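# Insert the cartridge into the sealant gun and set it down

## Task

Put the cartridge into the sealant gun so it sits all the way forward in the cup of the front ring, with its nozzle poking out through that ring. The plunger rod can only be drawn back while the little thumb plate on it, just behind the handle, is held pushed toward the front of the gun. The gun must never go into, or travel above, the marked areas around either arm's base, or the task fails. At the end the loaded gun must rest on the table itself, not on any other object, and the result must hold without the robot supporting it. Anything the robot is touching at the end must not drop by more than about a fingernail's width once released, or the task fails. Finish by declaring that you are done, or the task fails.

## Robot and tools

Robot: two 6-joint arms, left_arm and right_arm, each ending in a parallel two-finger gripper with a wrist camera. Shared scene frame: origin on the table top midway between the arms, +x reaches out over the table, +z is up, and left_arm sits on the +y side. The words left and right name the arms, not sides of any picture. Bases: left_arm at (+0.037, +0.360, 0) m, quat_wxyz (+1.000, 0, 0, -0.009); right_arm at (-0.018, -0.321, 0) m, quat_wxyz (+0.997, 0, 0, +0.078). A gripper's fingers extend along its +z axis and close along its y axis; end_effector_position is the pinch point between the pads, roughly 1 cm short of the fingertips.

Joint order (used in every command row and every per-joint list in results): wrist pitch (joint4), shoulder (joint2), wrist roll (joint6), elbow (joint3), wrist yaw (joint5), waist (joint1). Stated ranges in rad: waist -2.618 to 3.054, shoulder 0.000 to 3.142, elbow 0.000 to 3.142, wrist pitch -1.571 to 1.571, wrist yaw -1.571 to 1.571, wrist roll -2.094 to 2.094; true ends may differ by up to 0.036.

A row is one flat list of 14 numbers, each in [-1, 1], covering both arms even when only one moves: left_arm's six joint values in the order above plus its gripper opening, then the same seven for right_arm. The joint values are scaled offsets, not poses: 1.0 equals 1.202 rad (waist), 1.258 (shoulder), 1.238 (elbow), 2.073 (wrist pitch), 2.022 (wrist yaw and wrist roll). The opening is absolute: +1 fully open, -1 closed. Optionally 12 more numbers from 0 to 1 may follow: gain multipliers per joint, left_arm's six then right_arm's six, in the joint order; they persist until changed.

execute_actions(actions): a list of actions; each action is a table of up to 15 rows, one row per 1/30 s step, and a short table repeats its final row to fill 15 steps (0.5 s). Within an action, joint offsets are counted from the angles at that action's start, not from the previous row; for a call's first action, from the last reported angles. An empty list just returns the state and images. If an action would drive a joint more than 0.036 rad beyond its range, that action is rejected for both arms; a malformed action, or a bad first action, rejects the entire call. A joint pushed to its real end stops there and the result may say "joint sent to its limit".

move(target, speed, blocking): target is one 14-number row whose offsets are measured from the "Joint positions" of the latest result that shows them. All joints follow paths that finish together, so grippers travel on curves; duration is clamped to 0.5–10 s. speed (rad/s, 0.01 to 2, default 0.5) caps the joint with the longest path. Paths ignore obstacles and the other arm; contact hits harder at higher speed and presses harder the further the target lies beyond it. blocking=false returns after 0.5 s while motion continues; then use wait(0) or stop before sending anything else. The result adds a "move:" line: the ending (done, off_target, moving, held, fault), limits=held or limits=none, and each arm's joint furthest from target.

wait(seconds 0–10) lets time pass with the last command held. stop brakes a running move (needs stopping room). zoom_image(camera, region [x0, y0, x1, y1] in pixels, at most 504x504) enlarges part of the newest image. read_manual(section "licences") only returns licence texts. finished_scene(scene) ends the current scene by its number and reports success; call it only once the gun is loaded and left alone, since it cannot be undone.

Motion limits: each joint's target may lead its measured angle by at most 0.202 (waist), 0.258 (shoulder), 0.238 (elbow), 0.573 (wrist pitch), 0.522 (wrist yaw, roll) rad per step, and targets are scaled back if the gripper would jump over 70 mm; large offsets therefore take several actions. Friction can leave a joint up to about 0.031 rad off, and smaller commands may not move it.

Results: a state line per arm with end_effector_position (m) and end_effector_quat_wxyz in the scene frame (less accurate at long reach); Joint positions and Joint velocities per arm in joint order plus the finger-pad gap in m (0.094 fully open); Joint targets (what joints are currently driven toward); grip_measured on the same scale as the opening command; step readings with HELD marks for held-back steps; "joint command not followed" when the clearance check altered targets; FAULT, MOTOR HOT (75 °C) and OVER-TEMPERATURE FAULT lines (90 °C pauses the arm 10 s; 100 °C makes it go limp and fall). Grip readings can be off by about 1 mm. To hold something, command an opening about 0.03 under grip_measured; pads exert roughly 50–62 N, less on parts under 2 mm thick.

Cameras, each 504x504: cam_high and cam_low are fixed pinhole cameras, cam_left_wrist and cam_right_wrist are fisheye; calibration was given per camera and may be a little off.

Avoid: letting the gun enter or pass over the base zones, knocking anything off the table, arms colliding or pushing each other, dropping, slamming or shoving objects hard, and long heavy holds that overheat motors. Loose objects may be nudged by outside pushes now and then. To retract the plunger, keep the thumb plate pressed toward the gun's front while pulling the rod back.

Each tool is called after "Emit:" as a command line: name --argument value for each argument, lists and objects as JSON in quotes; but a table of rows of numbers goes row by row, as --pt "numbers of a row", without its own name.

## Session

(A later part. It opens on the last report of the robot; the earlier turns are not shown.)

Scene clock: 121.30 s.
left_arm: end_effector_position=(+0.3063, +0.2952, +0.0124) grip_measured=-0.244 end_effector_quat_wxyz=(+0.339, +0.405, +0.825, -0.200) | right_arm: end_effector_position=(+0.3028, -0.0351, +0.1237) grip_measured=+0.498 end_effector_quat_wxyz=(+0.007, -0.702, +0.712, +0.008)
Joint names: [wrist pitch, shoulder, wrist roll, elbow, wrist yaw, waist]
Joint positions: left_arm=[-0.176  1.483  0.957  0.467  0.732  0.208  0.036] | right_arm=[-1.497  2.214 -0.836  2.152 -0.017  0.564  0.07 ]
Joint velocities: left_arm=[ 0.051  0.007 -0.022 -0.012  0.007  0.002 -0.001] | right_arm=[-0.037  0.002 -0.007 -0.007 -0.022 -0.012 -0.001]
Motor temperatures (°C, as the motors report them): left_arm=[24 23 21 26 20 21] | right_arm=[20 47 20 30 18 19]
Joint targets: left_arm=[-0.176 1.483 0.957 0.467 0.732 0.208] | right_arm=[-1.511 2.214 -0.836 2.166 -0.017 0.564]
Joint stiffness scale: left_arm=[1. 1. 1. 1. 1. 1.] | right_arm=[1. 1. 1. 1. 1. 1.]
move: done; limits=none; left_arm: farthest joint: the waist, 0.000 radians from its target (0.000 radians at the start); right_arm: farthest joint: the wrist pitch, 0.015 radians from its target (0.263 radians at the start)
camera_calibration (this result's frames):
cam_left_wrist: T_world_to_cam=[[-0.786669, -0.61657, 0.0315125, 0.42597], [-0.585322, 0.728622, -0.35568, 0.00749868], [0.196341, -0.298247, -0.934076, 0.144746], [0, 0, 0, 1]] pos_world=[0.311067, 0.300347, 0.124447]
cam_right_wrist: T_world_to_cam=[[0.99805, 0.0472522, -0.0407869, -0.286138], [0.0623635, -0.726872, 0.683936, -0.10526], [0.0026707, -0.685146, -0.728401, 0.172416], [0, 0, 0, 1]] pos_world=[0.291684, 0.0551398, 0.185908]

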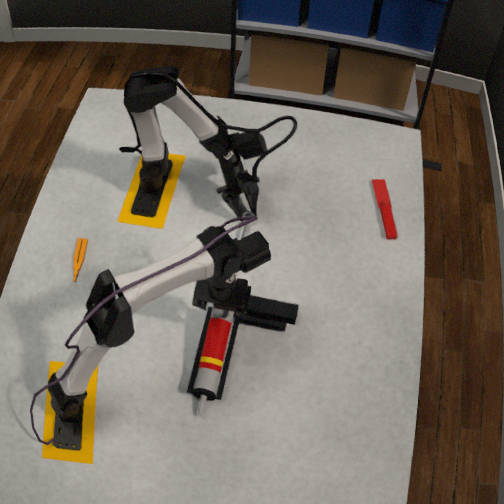

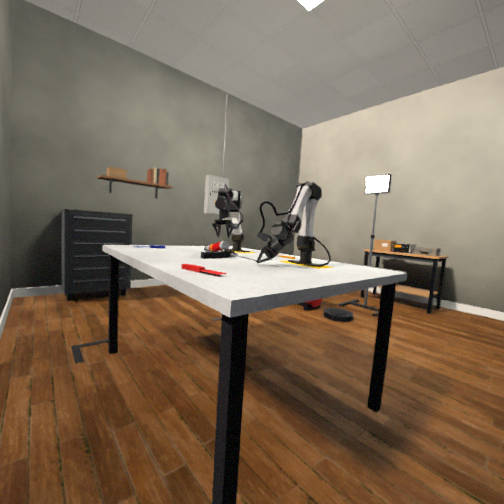

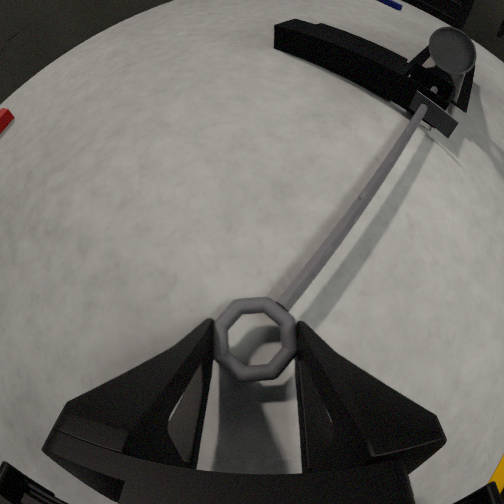

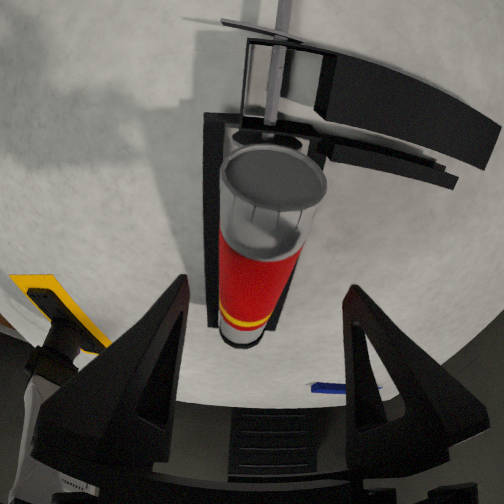

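Emit:
move --target '[0,0,0,0,0,0,-0.4, -0.02,0.2,0.845,0.41,0,0.125,-0.36]' --speed 1.0

Emit:
move --target '[0,0,0,0,0,0,-0.4, 0,0.11,0,0,0,0,-0.36]' --speed 0.2

Scene clock: 125.10 s.
left_arm: end_effector_position=(+0.3063, +0.2952, +0.0124) grip_measured=-0.244 end_effector_quat_wxyz=(+0.339, +0.405, +0.825, -0.200) | right_arm: end_effector_position=(+0.3120, +0.0694, +0.1496) grip_measured=-0.358 end_effector_quat_wxyz=(+0.072, +0.001, +0.993, +0.098)
Joint names: [wrist pitch, shoulder, wrist roll, elbow, wrist yaw, waist]
Joint positions: left_arm=[-0.176  1.483  0.957  0.467  0.732  0.208  0.036] | right_arm=[-1.522  2.448  0.866  2.642 -0.017  0.706  0.03 ]
Joint velocities: left_arm=[ 0.037  0.007 -0.007  0.012 -0.007 -0.002  0.001] | right_arm=[-0.007 -0.002  0.007 -0.022  0.007 -0.022 -0.001]
Motor temperatures (°C, as the motors report them): left_arm=[24 23 21 26 20 21] | right_arm=[20 47 20 30 18 19]
Joint targets: left_arm=[-0.176 1.483 0.957 0.467 0.732 0.208] | right_arm=[-1.538 2.465 0.873 2.660 -0.017 0.714]
Joint stiffness scale: left_arm=[1. 1. 1. 1. 1. 1.] | right_arm=[1. 1. 1. 1. 1. 1.]
move: done; limits=none; left_arm: farthest joint: the waist, 0.000 radians from its target (0.000 radians at the start); right_arm: farthest joint: the shoulder, 0.017 radians from its target (0.252 radians at the start)
camera_calibration (this result's frames):
cam_left_wrist: T_world_to_cam=[[-0.786669, -0.61657, 0.0315125, 0.42597], [-0.585322, 0.728622, -0.35568, 0.00749868], [0.196341, -0.298247, -0.934076, 0.144746], [0, 0, 0, 1]] pos_world=[0.311067, 0.300347, 0.124447]
cam_right_wrist: T_world_to_cam=[[0.0787733, -0.971568, -0.223271, 0.0856271], [-0.802827, -0.194601, 0.56356, 0.203379], [-0.590986, 0.134854, -0.79533, 0.401144], [0, 0, 0, 1]] pos_world=[0.393603, 0.0686742, 0.223544]

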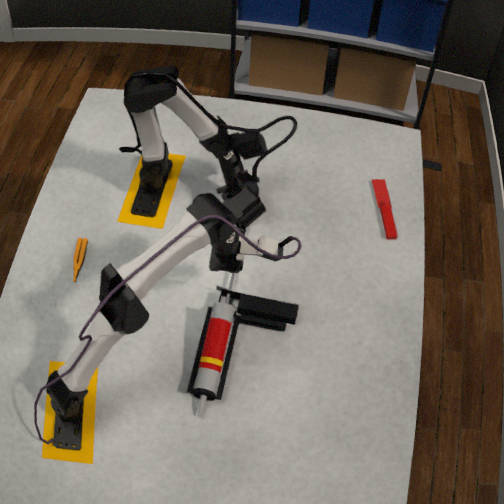

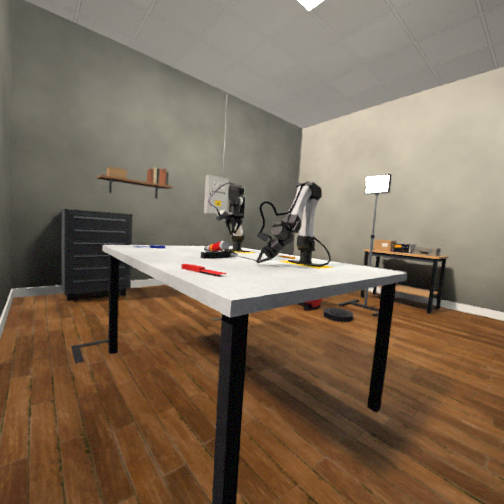

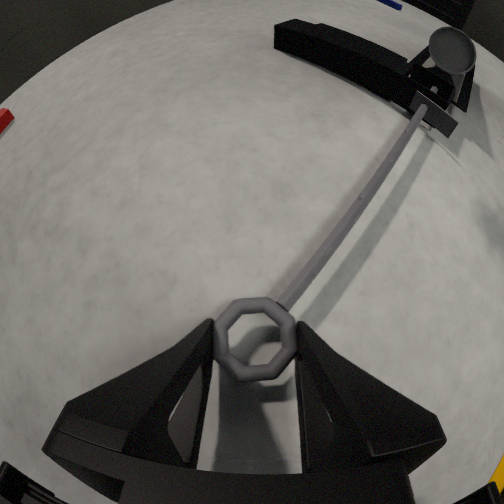

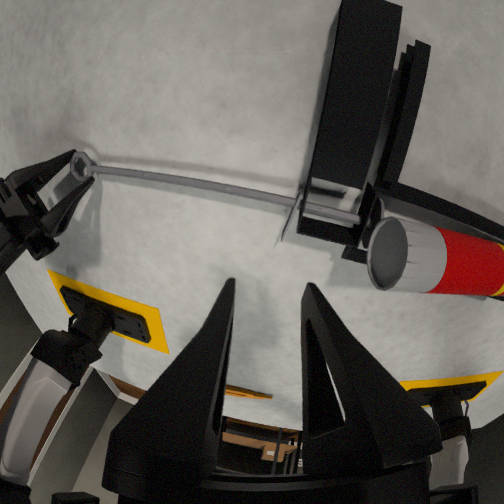

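Scene clock: 126.17 s.
left_arm: end_effector_position=(+0.3063, +0.2952, +0.0124) grip_measured=-0.244 end_effector_quat_wxyz=(+0.339, +0.405, +0.825, -0.200) | right_arm: end_effector_position=(+0.3123, +0.0698, +0.0858) grip_measured=-0.358 end_effector_quat_wxyz=(+0.030, +0.001, +0.998, +0.049)
Joint names: [wrist pitch, shoulder, wrist roll, elbow, wrist yaw, waist]
Joint positions: left_arm=[-0.176  1.483  0.957  0.467  0.732  0.208  0.036] | right_arm=[-1.522  2.578  0.866  2.642 -0.017  0.706  0.03 ]
Joint velocities: left_arm=[ 0.022 -0.017 -0.066 -0.007  0.037  0.012  0.001] | right_arm=[-0.007  0.002 -0.022 -0.017 -0.037 -0.007 -0.   ]
Motor temperatures (°C, as the motors report them): left_arm=[24 23 21 26 20 21] | right_arm=[20 47 20 30 18 19]
Joint targets: left_arm=[-0.176 1.483 0.957 0.467 0.732 0.208] | right_arm=[-1.522 2.587 0.866 2.642 -0.017 0.706]
Joint stiffness scale: left_arm=[1. 1. 1. 1. 1. 1.] | right_arm=[1. 1. 1. 1. 1. 1.]
move: done; limits=none; left_arm: farthest joint: the waist, 0.000 radians from its target (0.000 radians at the start); right_arm: farthest joint: the shoulder, 0.008 radians from its target (0.138 radians at the start)
camera_calibration (this result's frames):
cam_left_wrist: T_world_to_cam=[[-0.786669, -0.61657, 0.0315125, 0.42597], [-0.585322, 0.728622, -0.35568, 0.00749868], [0.196341, -0.298247, -0.934076, 0.144746], [0, 0, 0, 1]] pos_world=[0.311067, 0.300347, 0.124447]
cam_right_wrist: T_world_to_cam=[[0.0637481, -0.989124, -0.13255, 0.0698901], [-0.751773, -0.134948, 0.645466, 0.212568], [-0.656333, 0.0585004, -0.7522, 0.372589], [0, 0, 0, 1]] pos_world=[0.399889, 0.0760191, 0.15232]

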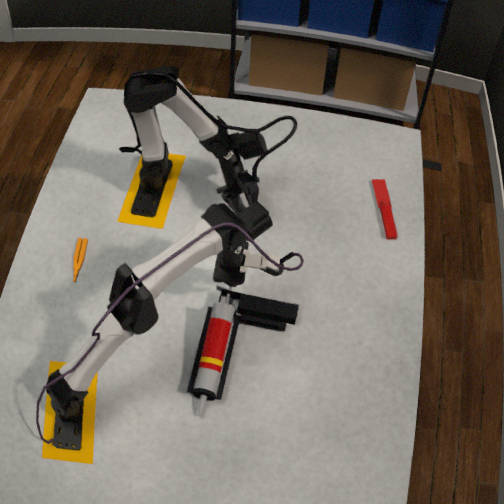

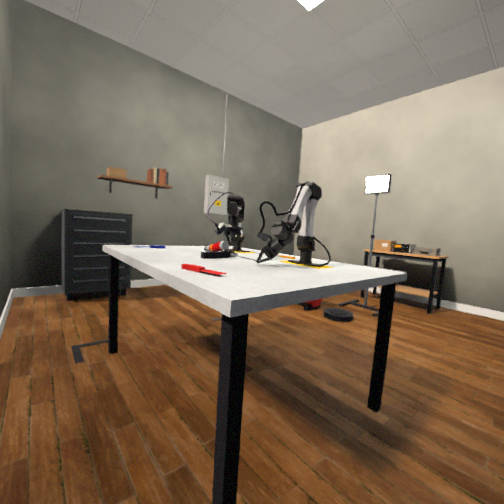

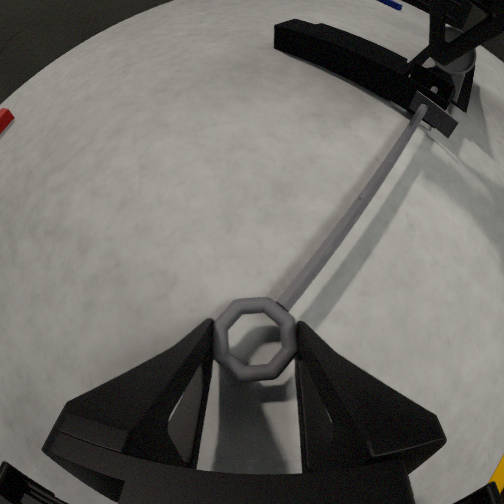

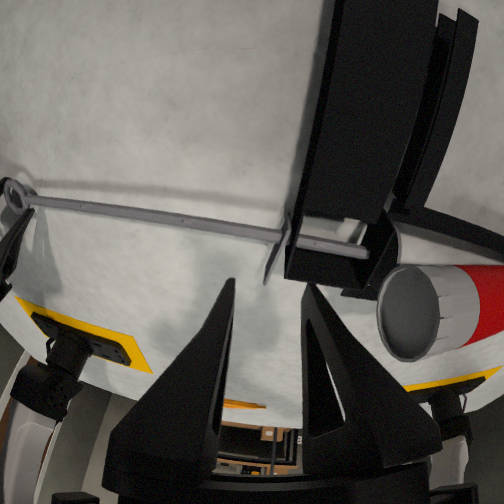

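Lower via elbow (pulls inward too).

Emit:
move --target '[0,0,0,0,0,0,-0.4, 0,0.04,0,-0.065,0,-0.015,-0.36]' --speed 0.15

Scene clock: 127.27 s.
left_arm: end_effector_position=(+0.3063, +0.2952, +0.0124) grip_measured=-0.244 end_effector_quat_wxyz=(+0.339, +0.405, +0.825, -0.200) | right_arm: end_effector_position=(+0.3069, +0.0561, +0.0480) grip_measured=-0.358 end_effector_quat_wxyz=(-0.005, +0.006, +1.000, +0.007)
Joint names: [wrist pitch, shoulder, wrist roll, elbow, wrist yaw, waist]
Joint positions: left_arm=[-0.176  1.483  0.957  0.467  0.732  0.208  0.036] | right_arm=[-1.522  2.621  0.866  2.577 -0.017  0.696  0.03 ]
Joint velocities: left_arm=[-0.007  0.007 -0.022  0.012 -0.007  0.002  0.   ] | right_arm=[ 0.037  0.012 -0.007 -0.007 -0.007  0.007 -0.   ]
Motor temperatures (°C, as the motors report them): left_arm=[24 23 21 26 20 21] | right_arm=[20 48 20 30 18 19]
Joint targets: left_arm=[-0.176 1.483 0.957 0.467 0.732 0.208] | right_arm=[-1.522 2.628 0.866 2.562 -0.017 0.688]
Joint stiffness scale: left_arm=[1. 1. 1. 1. 1. 1.] | right_arm=[1. 1. 1. 1. 1. 1.]
move: done; limits=none; left_arm: farthest joint: the waist, 0.000 radians from its target (0.000 radians at the start); right_arm: farthest joint: the elbow, 0.016 radians from its target (0.081 radians at the start)
camera_calibration (this result's frames):
cam_left_wrist: T_world_to_cam=[[-0.786669, -0.61657, 0.0315125, 0.42597], [-0.585322, 0.728622, -0.35568, 0.00749868], [0.196341, -0.298247, -0.934076, 0.144746], [0, 0, 0, 1]] pos_world=[0.311067, 0.300347, 0.124447]
cam_right_wrist: T_world_to_cam=[[0.0476264, -0.99735, -0.0549995, 0.0533884], [-0.704862, -0.0725712, 0.705622, 0.210216], [-0.707744, 0.00516086, -0.706451, 0.357964], [0, 0, 0, 1]] pos_world=[0.398978, 0.0666552, 0.107487]

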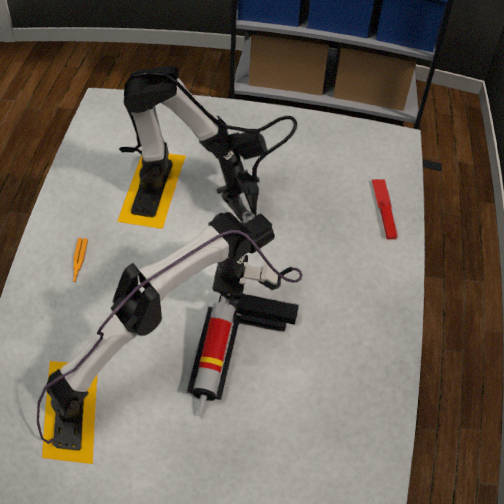

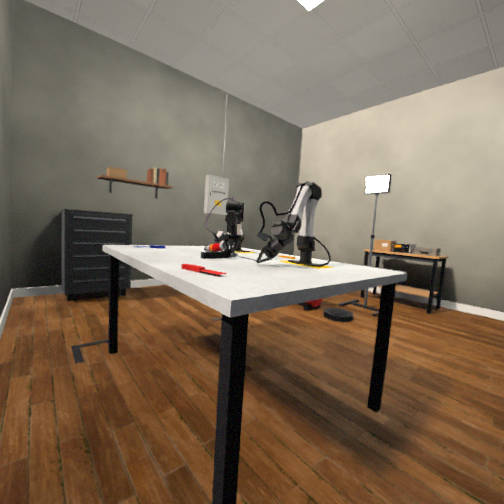

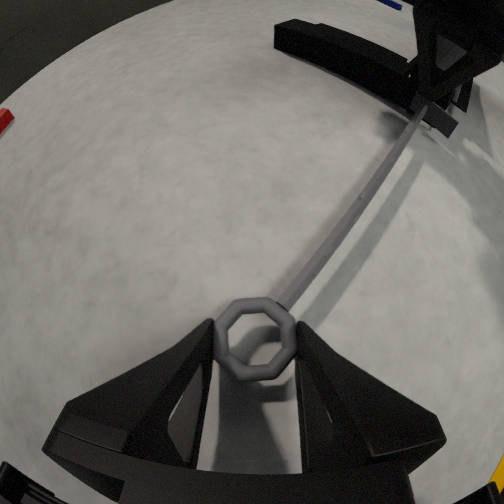

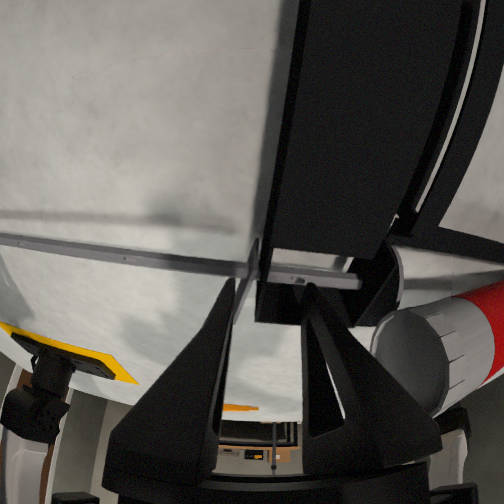

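Emit:
execute_actions --actions '[[[0,0,0,0,0,0,-0.4, 0.02,0,0,0,0,0,-0.3]],[[0,0,0,0,0,0,-0.4, 0,0.022,0,0,0,0,-0.3]],[[0,0,0,0,0,0,-0.4, 0,0,0,0,0,0,-0.96]],[[0,0,0,0,0,0,-0.4, 0,0,0,0,0,0,-0.96]]]'

Emit:
move --target '[0,0,0,0,0,0.06,-0.4, 0,0,0,0,0,0,-0.96]' --speed 0.06

Scene clock: 130.07 s.
left_arm: end_effector_position=(+0.3060, +0.2950, +0.0124) grip_measured=-0.244 end_effector_quat_wxyz=(+0.338, +0.405, +0.825, -0.200) | right_arm: end_effector_position=(+0.3110, +0.0615, +0.0413) grip_measured=-0.909 end_effector_quat_wxyz=(-0.001, +0.011, +1.000, +0.015)
Joint names: [wrist pitch, shoulder, wrist roll, elbow, wrist yaw, waist]
Joint positions: left_arm=[-0.177  1.483  0.957  0.467  0.733  0.208  0.036] | right_arm=[-1.491  2.635  0.876  2.577 -0.02   0.696  0.004]
Joint velocities: left_arm=[ 0.037  0.012 -0.051  0.002 -0.022  0.002 -0.   ] | right_arm=[-0.051 -0.012  0.051  0.022 -0.037 -0.007  0.   ]
Motor temperatures (°C, as the motors report them): left_arm=[24 23 21 26 20 21] | right_arm=[20 48 20 30 18 19]
Joint targets: left_arm=[-0.177 1.483 0.957 0.467 0.733 0.208] | right_arm=[-1.491 2.635 0.873 2.577 -0.020 0.696]
Joint stiffness scale: left_arm=[1. 1. 1. 1. 1. 1.] | right_arm=[1. 1. 1. 1. 1. 1.]
Step readings (joint positions; steps 1 to 15: 1st action; 16 to 30: 2nd action; 31 to 45: 3rd action; 46 to 60: 4th action):
0: left_arm=[-0.176 1.483 0.957 0.467 0.732 0.208] | right_arm=[-1.522 2.621 0.866 2.577 -0.017 0.696]
1: left_arm=[-0.176 1.483 0.957 0.467 0.732 0.208] | right_arm=[-1.519 2.621 0.866 2.577 -0.017 0.696]
2: left_arm=[-0.176 1.483 0.957 0.467 0.732 0.208] | right_arm=[-1.514 2.621 0.866 2.577 -0.017 0.696]
4: left_arm=[-0.176 1.483 0.957 0.467 0.732 0.208] | right_arm=[-1.505 2.621 0.866 2.577 -0.017 0.696]
8: left_arm=[-0.176 1.483 0.957 0.467 0.732 0.208] | right_arm=[-1.497 2.621 0.866 2.577 -0.017 0.696]
15: left_arm=[-0.176 1.483 0.957 0.467 0.732 0.208] | right_arm=[-1.492 2.621 0.866 2.577 -0.017 0.696]
16: left_arm=[-0.176 1.483 0.957 0.467 0.732 0.208] | right_arm=[-1.492 2.622 0.866 2.577 -0.017 0.696]
17: left_arm=[-0.176 1.483 0.957 0.467 0.732 0.208] | right_arm=[-1.492 2.623 0.866 2.577 -0.017 0.696]
19: left_arm=[-0.176 1.483 0.957 0.467 0.732 0.208] | right_arm=[-1.492 2.627 0.866 2.577 -0.017 0.696]
23: left_arm=[-0.176 1.483 0.957 0.467 0.732 0.208] | right_arm=[-1.492 2.634 0.866 2.577 -0.017 0.696]
30: left_arm=[-0.176 1.483 0.957 0.467 0.732 0.208] | right_arm=[-1.492 2.635 0.866 2.577 -0.017 0.696]
31: left_arm=[-0.176 1.483 0.957 0.467 0.732 0.208] | right_arm=[-1.492 2.635 0.866 2.577 -0.017 0.696]
32: left_arm=[-0.176 1.483 0.957 0.467 0.732 0.208] | right_arm=[-1.492 2.635 0.866 2.577 -0.017 0.696]
34: left_arm=[-0.177 1.483 0.957 0.467 0.733 0.208] | right_arm=[-1.491 2.635 0.870 2.577 -0.020 0.696]
38: left_arm=[-0.177 1.483 0.957 0.467 0.733 0.208] | right_arm=[-1.491 2.635 0.872 2.577 -0.020 0.696]
45: left_arm=[-0.177 1.483 0.957 0.467 0.733 0.208] | right_arm=[-1.491 2.635 0.873 2.577 -0.020 0.696]
46: left_arm=[-0.177 1.483 0.957 0.467 0.733 0.208] | right_arm=[-1.491 2.635 0.874 2.577 -0.020 0.696]
47: left_arm=[-0.177 1.483 0.957 0.467 0.733 0.208] | right_arm=[-1.491 2.635 0.875 2.577 -0.020 0.696]
49: left_arm=[-0.177 1.483 0.957 0.467 0.733 0.208] | right_arm=[-1.491 2.635 0.876 2.577 -0.020 0.696]
53: left_arm=[-0.177 1.483 0.957 0.467 0.733 0.208] | right_arm=[-1.491 2.635 0.876 2.577 -0.020 0.696]
60: Joint positions above
camera_calibration (this result's frames):
cam_left_wrist: T_world_to_cam=[[-0.786969, -0.616114, 0.0329183, 0.425583], [-0.585328, 0.728644, -0.355624, 0.007423], [0.19512, -0.299133, -0.934049, 0.145362], [0, 0, 0, 1]] pos_world=[0.310903, 0.300282, 0.124405]
cam_right_wrist: T_world_to_cam=[[0.0379551, -0.99688, -0.0692041, 0.0617422], [-0.711971, -0.0755722, 0.69813, 0.220893], [-0.701182, 0.0227738, -0.712619, 0.353231], [0, 0, 0, 1]] pos_world=[0.402605, 0.0701985, 0.10178]

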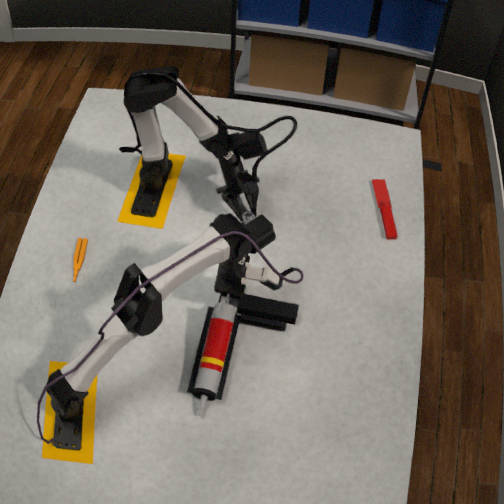

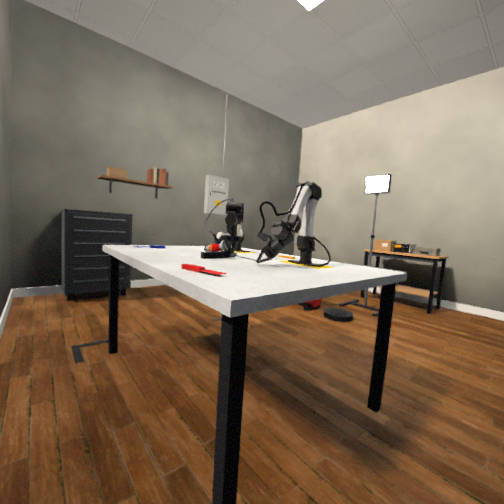

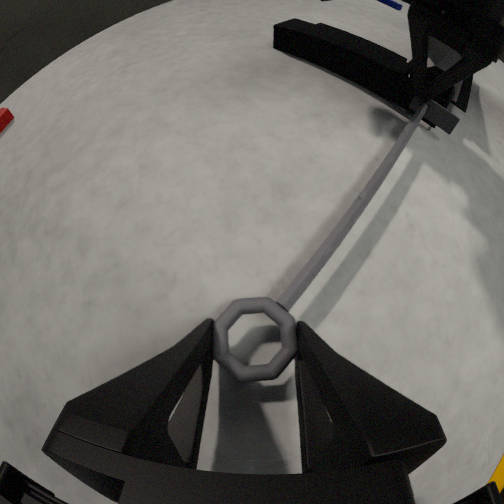

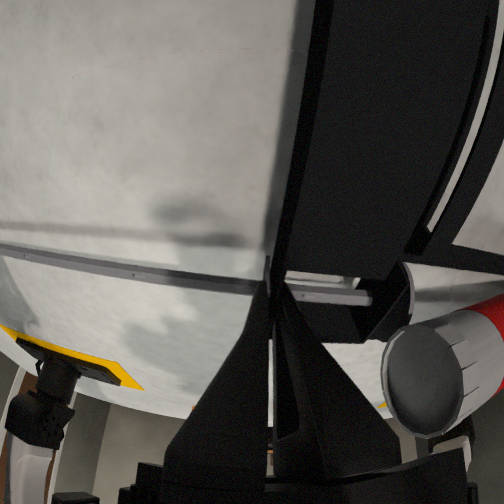

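Scene clock: 131.57 s.
left_arm: end_effector_position=(+0.3054, +0.3043, +0.0129) grip_measured=-0.244 end_effector_quat_wxyz=(+0.342, +0.393, +0.830, -0.201) | right_arm: end_effector_position=(+0.3113, +0.0651, +0.0415) grip_measured=-0.909 end_effector_quat_wxyz=(-0.001, +0.013, +1.000, +0.023)
Joint names: [wrist pitch, shoulder, wrist roll, elbow, wrist yaw, waist]
Joint positions: left_arm=[-0.195  1.483  0.977  0.467  0.75   0.254  0.036] | right_arm=[-1.479  2.635  0.88   2.577 -0.033  0.696  0.004]
Joint velocities: left_arm=[-0.066 -0.007  0.022  0.002  0.066 -0.002  0.   ] | right_arm=[-0.051  0.022 -0.066  0.007 -0.037 -0.007  0.   ]
Motor temperatures (°C, as the motors report them): left_arm=[25 23 21 26 20 21] | right_arm=[20 49 20 30 18 19]
Joint targets: left_arm=[-0.178 1.483 0.958 0.467 0.733 0.281] | right_arm=[-1.491 2.635 0.877 2.577 -0.020 0.696]
Joint stiffness scale: left_arm=[1. 1. 1. 1. 1. 1.] | right_arm=[1. 1. 1. 1. 1. 1.]
move: off_target (left_arm); limits=none; left_arm: farthest joint: the waist, 0.026 radians from its target (0.072 radians at the start); right_arm: farthest joint: the wrist yaw, 0.013 radians from its target (0.000 radians at the start)
camera_calibration (this result's frames):
cam_left_wrist: T_world_to_cam=[[-0.770839, -0.6357, 0.0411473, 0.43169], [-0.604348, 0.709341, -0.362765, 0.0122306], [0.201422, -0.304501, -0.930972, 0.148495], [0, 0, 0, 1]] pos_world=[0.310245, 0.310966, 0.124918]
cam_right_wrist: T_world_to_cam=[[0.0351425, -0.995618, -0.0866629, 0.0669258], [-0.711091, -0.0858425, 0.69784, 0.221723], [-0.702221, 0.0371013, -0.710991, 0.352809], [0, 0, 0, 1]] pos_world=[0.403063, 0.0725761, 0.101918]

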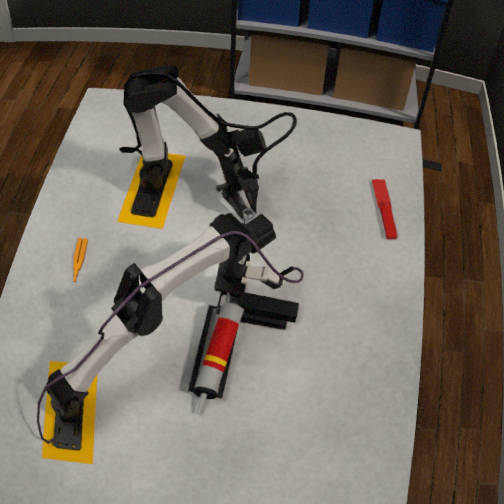

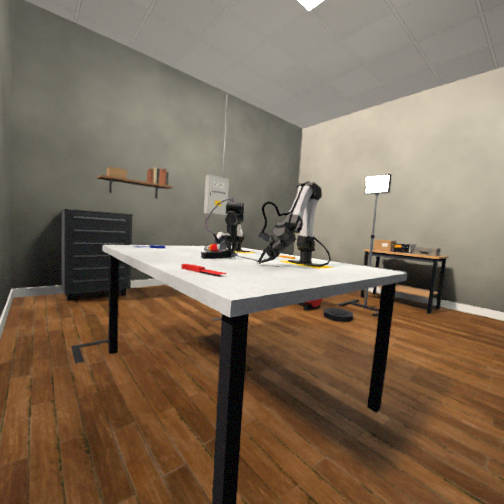

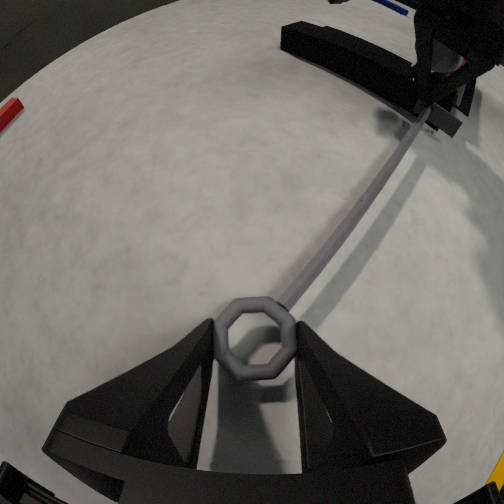

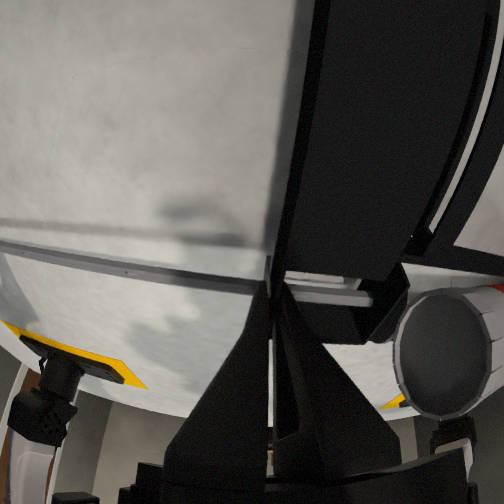

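Emit:
execute_actions --actions '[[[0,0,0,0,0,0,-0.4, 0,0,0,0,0,0,-0.4]]]'

Emit:
move --target '[0,0,0,0,0,0,-0.4, 0,-0.16,0,0,0,0,-0.4]'

Emit:
move --target '[0,0,0,0,0,0,-0.4, -0.005,-0.19,-0.85,-0.35,0.008,-0.12,0.8]' --speed 1.0

Scene clock: 132.57 s.
left_arm: end_effector_position=(+0.3050, +0.3040, +0.0129) grip_measured=-0.244 end_effector_quat_wxyz=(+0.342, +0.393, +0.829, -0.201) | right_arm: end_effector_position=(+0.3121, +0.0668, +0.0415) grip_measured=-0.402 end_effector_quat_wxyz=(-0.000, +0.013, +1.000, +0.027)
Joint names: [wrist pitch, shoulder, wrist roll, elbow, wrist yaw, waist]
Joint positions: left_arm=[-0.197  1.483  0.979  0.467  0.75   0.253  0.036] | right_arm=[-1.471  2.635  0.88   2.577 -0.036  0.696  0.028]
Joint velocities: left_arm=[-0.037  0.007 -0.095 -0.012  0.007  0.002 -0.   ] | right_arm=[-0.022 -0.007 -0.007  0.002  0.007 -0.022 -0.001]
Motor temperatures (°C, as the motors report them): left_arm=[25 23 21 26 20 21] | right_arm=[20 49 20 30 18 19]
Joint targets: left_arm=[-0.195 1.483 0.977 0.467 0.750 0.254] | right_arm=[-1.479 2.635 0.879 2.577 -0.033 0.696]
Joint stiffness scale: left_arm=[1. 1. 1. 1. 1. 1.] | right_arm=[1. 1. 1. 1. 1. 1.]
Step readings (joint positions):
0: left_arm=[-0.195 1.483 0.977 0.467 0.750 0.254] | right_arm=[-1.479 2.635 0.880 2.577 -0.033 0.696]
1: left_arm=[-0.196 1.483 0.979 0.467 0.750 0.253] | right_arm=[-1.473 2.635 0.880 2.577 -0.036 0.696]
2: left_arm=[-0.197 1.483 0.979 0.467 0.750 0.253] | right_arm=[-1.471 2.635 0.880 2.577 -0.036 0.696]
4: left_arm=[-0.197 1.483 0.979 0.467 0.750 0.253] | right_arm=[-1.471 2.635 0.880 2.577 -0.036 0.696]
8: left_arm=[-0.197 1.483 0.979 0.467 0.750 0.253] | right_arm=[-1.471 2.635 0.880 2.577 -0.036 0.696]
15: Joint positions above
camera_calibration (this result's frames):
cam_left_wrist: T_world_to_cam=[[-0.772212, -0.633999, 0.0416345, 0.431071], [-0.603009, 0.710667, -0.362399, 0.0113829], [0.200172, -0.304955, -0.931093, 0.148906], [0, 0, 0, 1]] pos_world=[0.309936, 0.310619, 0.124823]
cam_right_wrist: T_world_to_cam=[[0.0354793, -0.994939, -0.0940069, 0.0687388], [-0.7128, -0.0911254, 0.695423, 0.223346], [-0.70047, 0.042335, -0.712425, 0.352514], [0, 0, 0, 1]] pos_world=[0.403688, 0.0738197, 0.102282]

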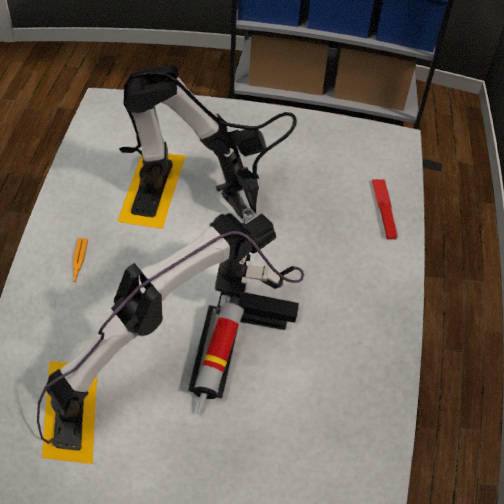

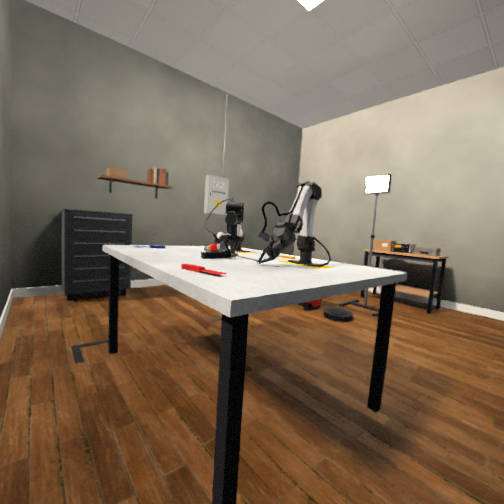

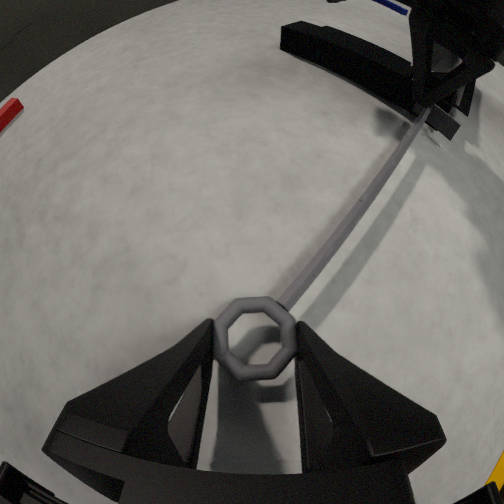

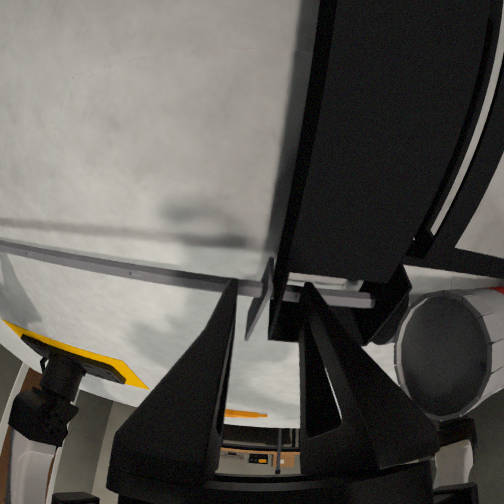

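Scene clock: 133.50 s.
left_arm: end_effector_position=(+0.3050, +0.3040, +0.0129) grip_measured=-0.244 end_effector_quat_wxyz=(+0.342, +0.394, +0.829, -0.201) | right_arm: end_effector_position=(+0.3148, +0.0699, +0.1471) grip_measured=-0.402 end_effector_quat_wxyz=(+0.069, +0.011, +0.992, +0.108)
Joint names: [wrist pitch, shoulder, wrist roll, elbow, wrist yaw, waist]
Joint positions: left_arm=[-0.197  1.483  0.98   0.467  0.75   0.253  0.036] | right_arm=[-1.471  2.421  0.88   2.577 -0.036  0.696  0.028]
Joint velocities: left_arm=[ 0.007 -0.022  0.066 -0.012  0.022 -0.012 -0.   ] | right_arm=[-0.007 -0.007  0.007 -0.012 -0.007  0.007 -0.002]
Motor temperatures (°C, as the motors report them): left_arm=[25 23 21 26 20 21] | right_arm=[20 49 20 30 18 19]
Joint targets: left_arm=[-0.197 1.483 0.979 0.467 0.750 0.253] | right_arm=[-1.471 2.434 0.880 2.577 -0.036 0.696]
Joint stiffness scale: left_arm=[1. 1. 1. 1. 1. 1.] | right_arm=[1. 1. 1. 1. 1. 1.]
move: done; limits=none; left_arm: farthest joint: the wrist roll, 0.001 radians from its target (0.000 radians at the start); right_arm: farthest joint: the shoulder, 0.012 radians from its target (0.202 radians at the start)
camera_calibration (this result's frames):
cam_left_wrist: T_world_to_cam=[[-0.772387, -0.633804, 0.041358, 0.431069], [-0.602739, 0.710881, -0.362427, 0.0112362], [0.200307, -0.304862, -0.931094, 0.148837], [0, 0, 0, 1]] pos_world=[0.309912, 0.3106, 0.124825]
cam_right_wrist: T_world_to_cam=[[0.059499, -0.96741, -0.246127, 0.0945375], [-0.801841, -0.193177, 0.565451, 0.206466], [-0.594568, 0.163711, -0.787202, 0.398623], [0, 0, 0, 1]] pos_world=[0.396937, 0.066082, 0.220319]

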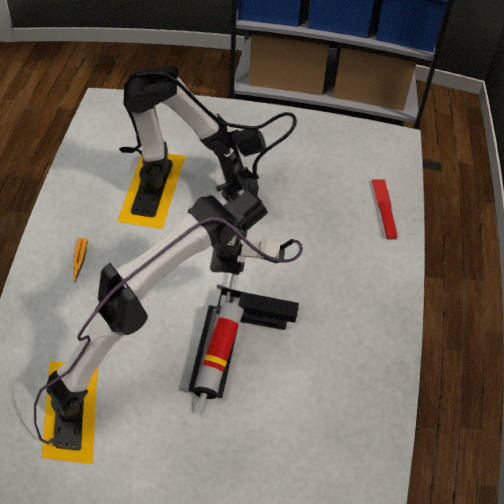

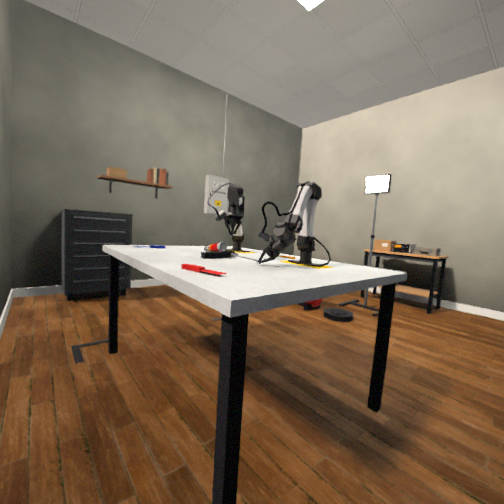

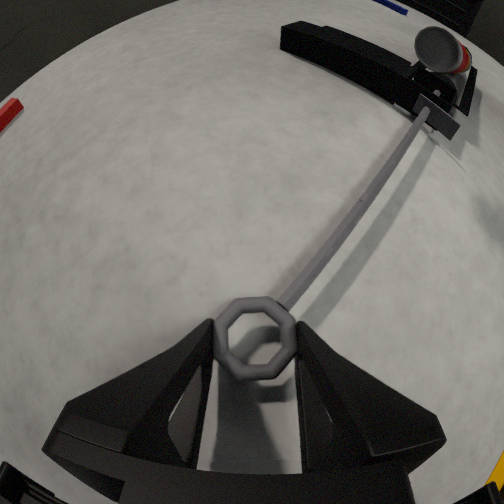

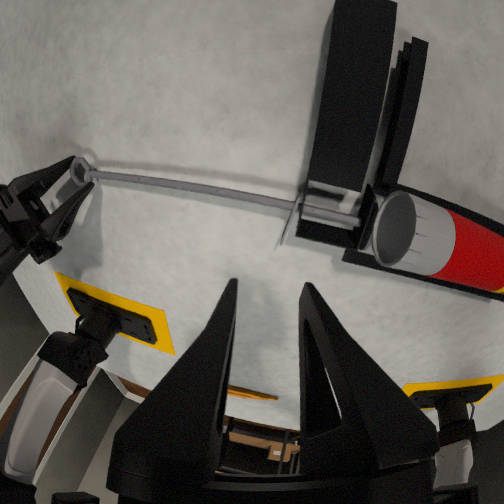

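Scene clock: 136.17 s.
left_arm: end_effector_position=(+0.3050, +0.3040, +0.0129) grip_measured=-0.244 end_effector_quat_wxyz=(+0.342, +0.394, +0.829, -0.201) | right_arm: end_effector_position=(+0.3082, -0.0291, +0.1346) grip_measured=+0.798 end_effector_quat_wxyz=(+0.034, -0.700, +0.714, +0.013)
Joint names: [wrist pitch, shoulder, wrist roll, elbow, wrist yaw, waist]
Joint positions: left_arm=[-0.197  1.483  0.98   0.467  0.75   0.253  0.036] | right_arm=[-1.472  2.195 -0.833  2.163 -0.031  0.561  0.084]
Joint velocities: left_arm=[-0.066 -0.007 -0.051 -0.012  0.037 -0.022 -0.   ] | right_arm=[ 0.037 -0.012 -0.022  0.017 -0.007  0.002  0.001]
Motor temperatures (°C, as the motors report them): left_arm=[25 23 21 26 20 21] | right_arm=[20 50 20 30 18 19]
Joint targets: left_arm=[-0.197 1.483 0.980 0.467 0.750 0.253] | right_arm=[-1.482 2.182 -0.839 2.144 -0.020 0.552]
Joint stiffness scale: left_arm=[1. 1. 1. 1. 1. 1.] | right_arm=[1. 1. 1. 1. 1. 1.]
move: done; limits=none; left_arm: farthest joint: the waist, 0.000 radians from its target (0.000 radians at the start); right_arm: farthest joint: the elbow, 0.019 radians from its target (0.433 radians at the start)
camera_calibration (this result's frames):
cam_left_wrist: T_world_to_cam=[[-0.772387, -0.633804, 0.041358, 0.431069], [-0.602739, 0.710881, -0.362427, 0.0112362], [0.200307, -0.304862, -0.931094, 0.148837], [0, 0, 0, 1]] pos_world=[0.309912, 0.3106, 0.124825]
cam_right_wrist: T_world_to_cam=[[0.999062, 0.0427814, -0.00663345, -0.296378], [0.0367783, -0.757877, 0.651359, -0.097309], [0.0228387, -0.650993, -0.75874, 0.18329], [0, 0, 0, 1]] pos_world=[0.295492, 0.0582514, 0.200486]

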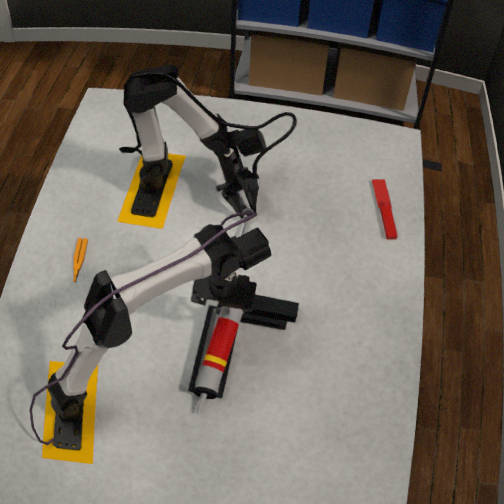

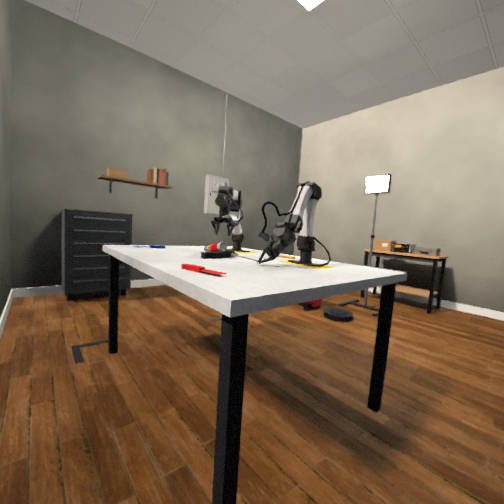

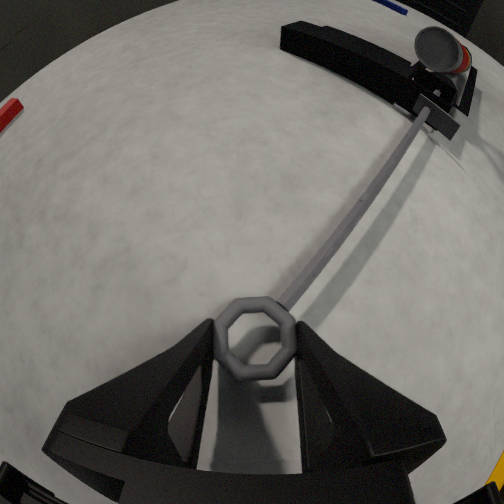

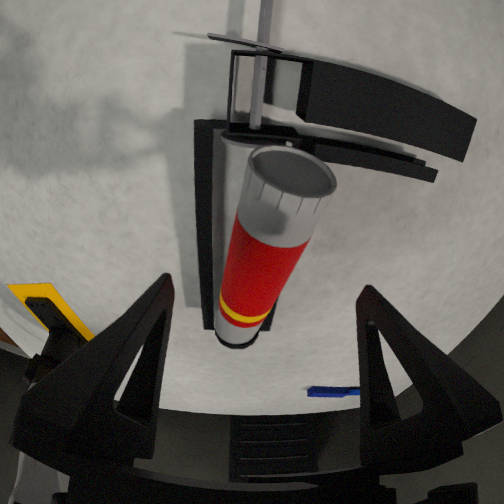

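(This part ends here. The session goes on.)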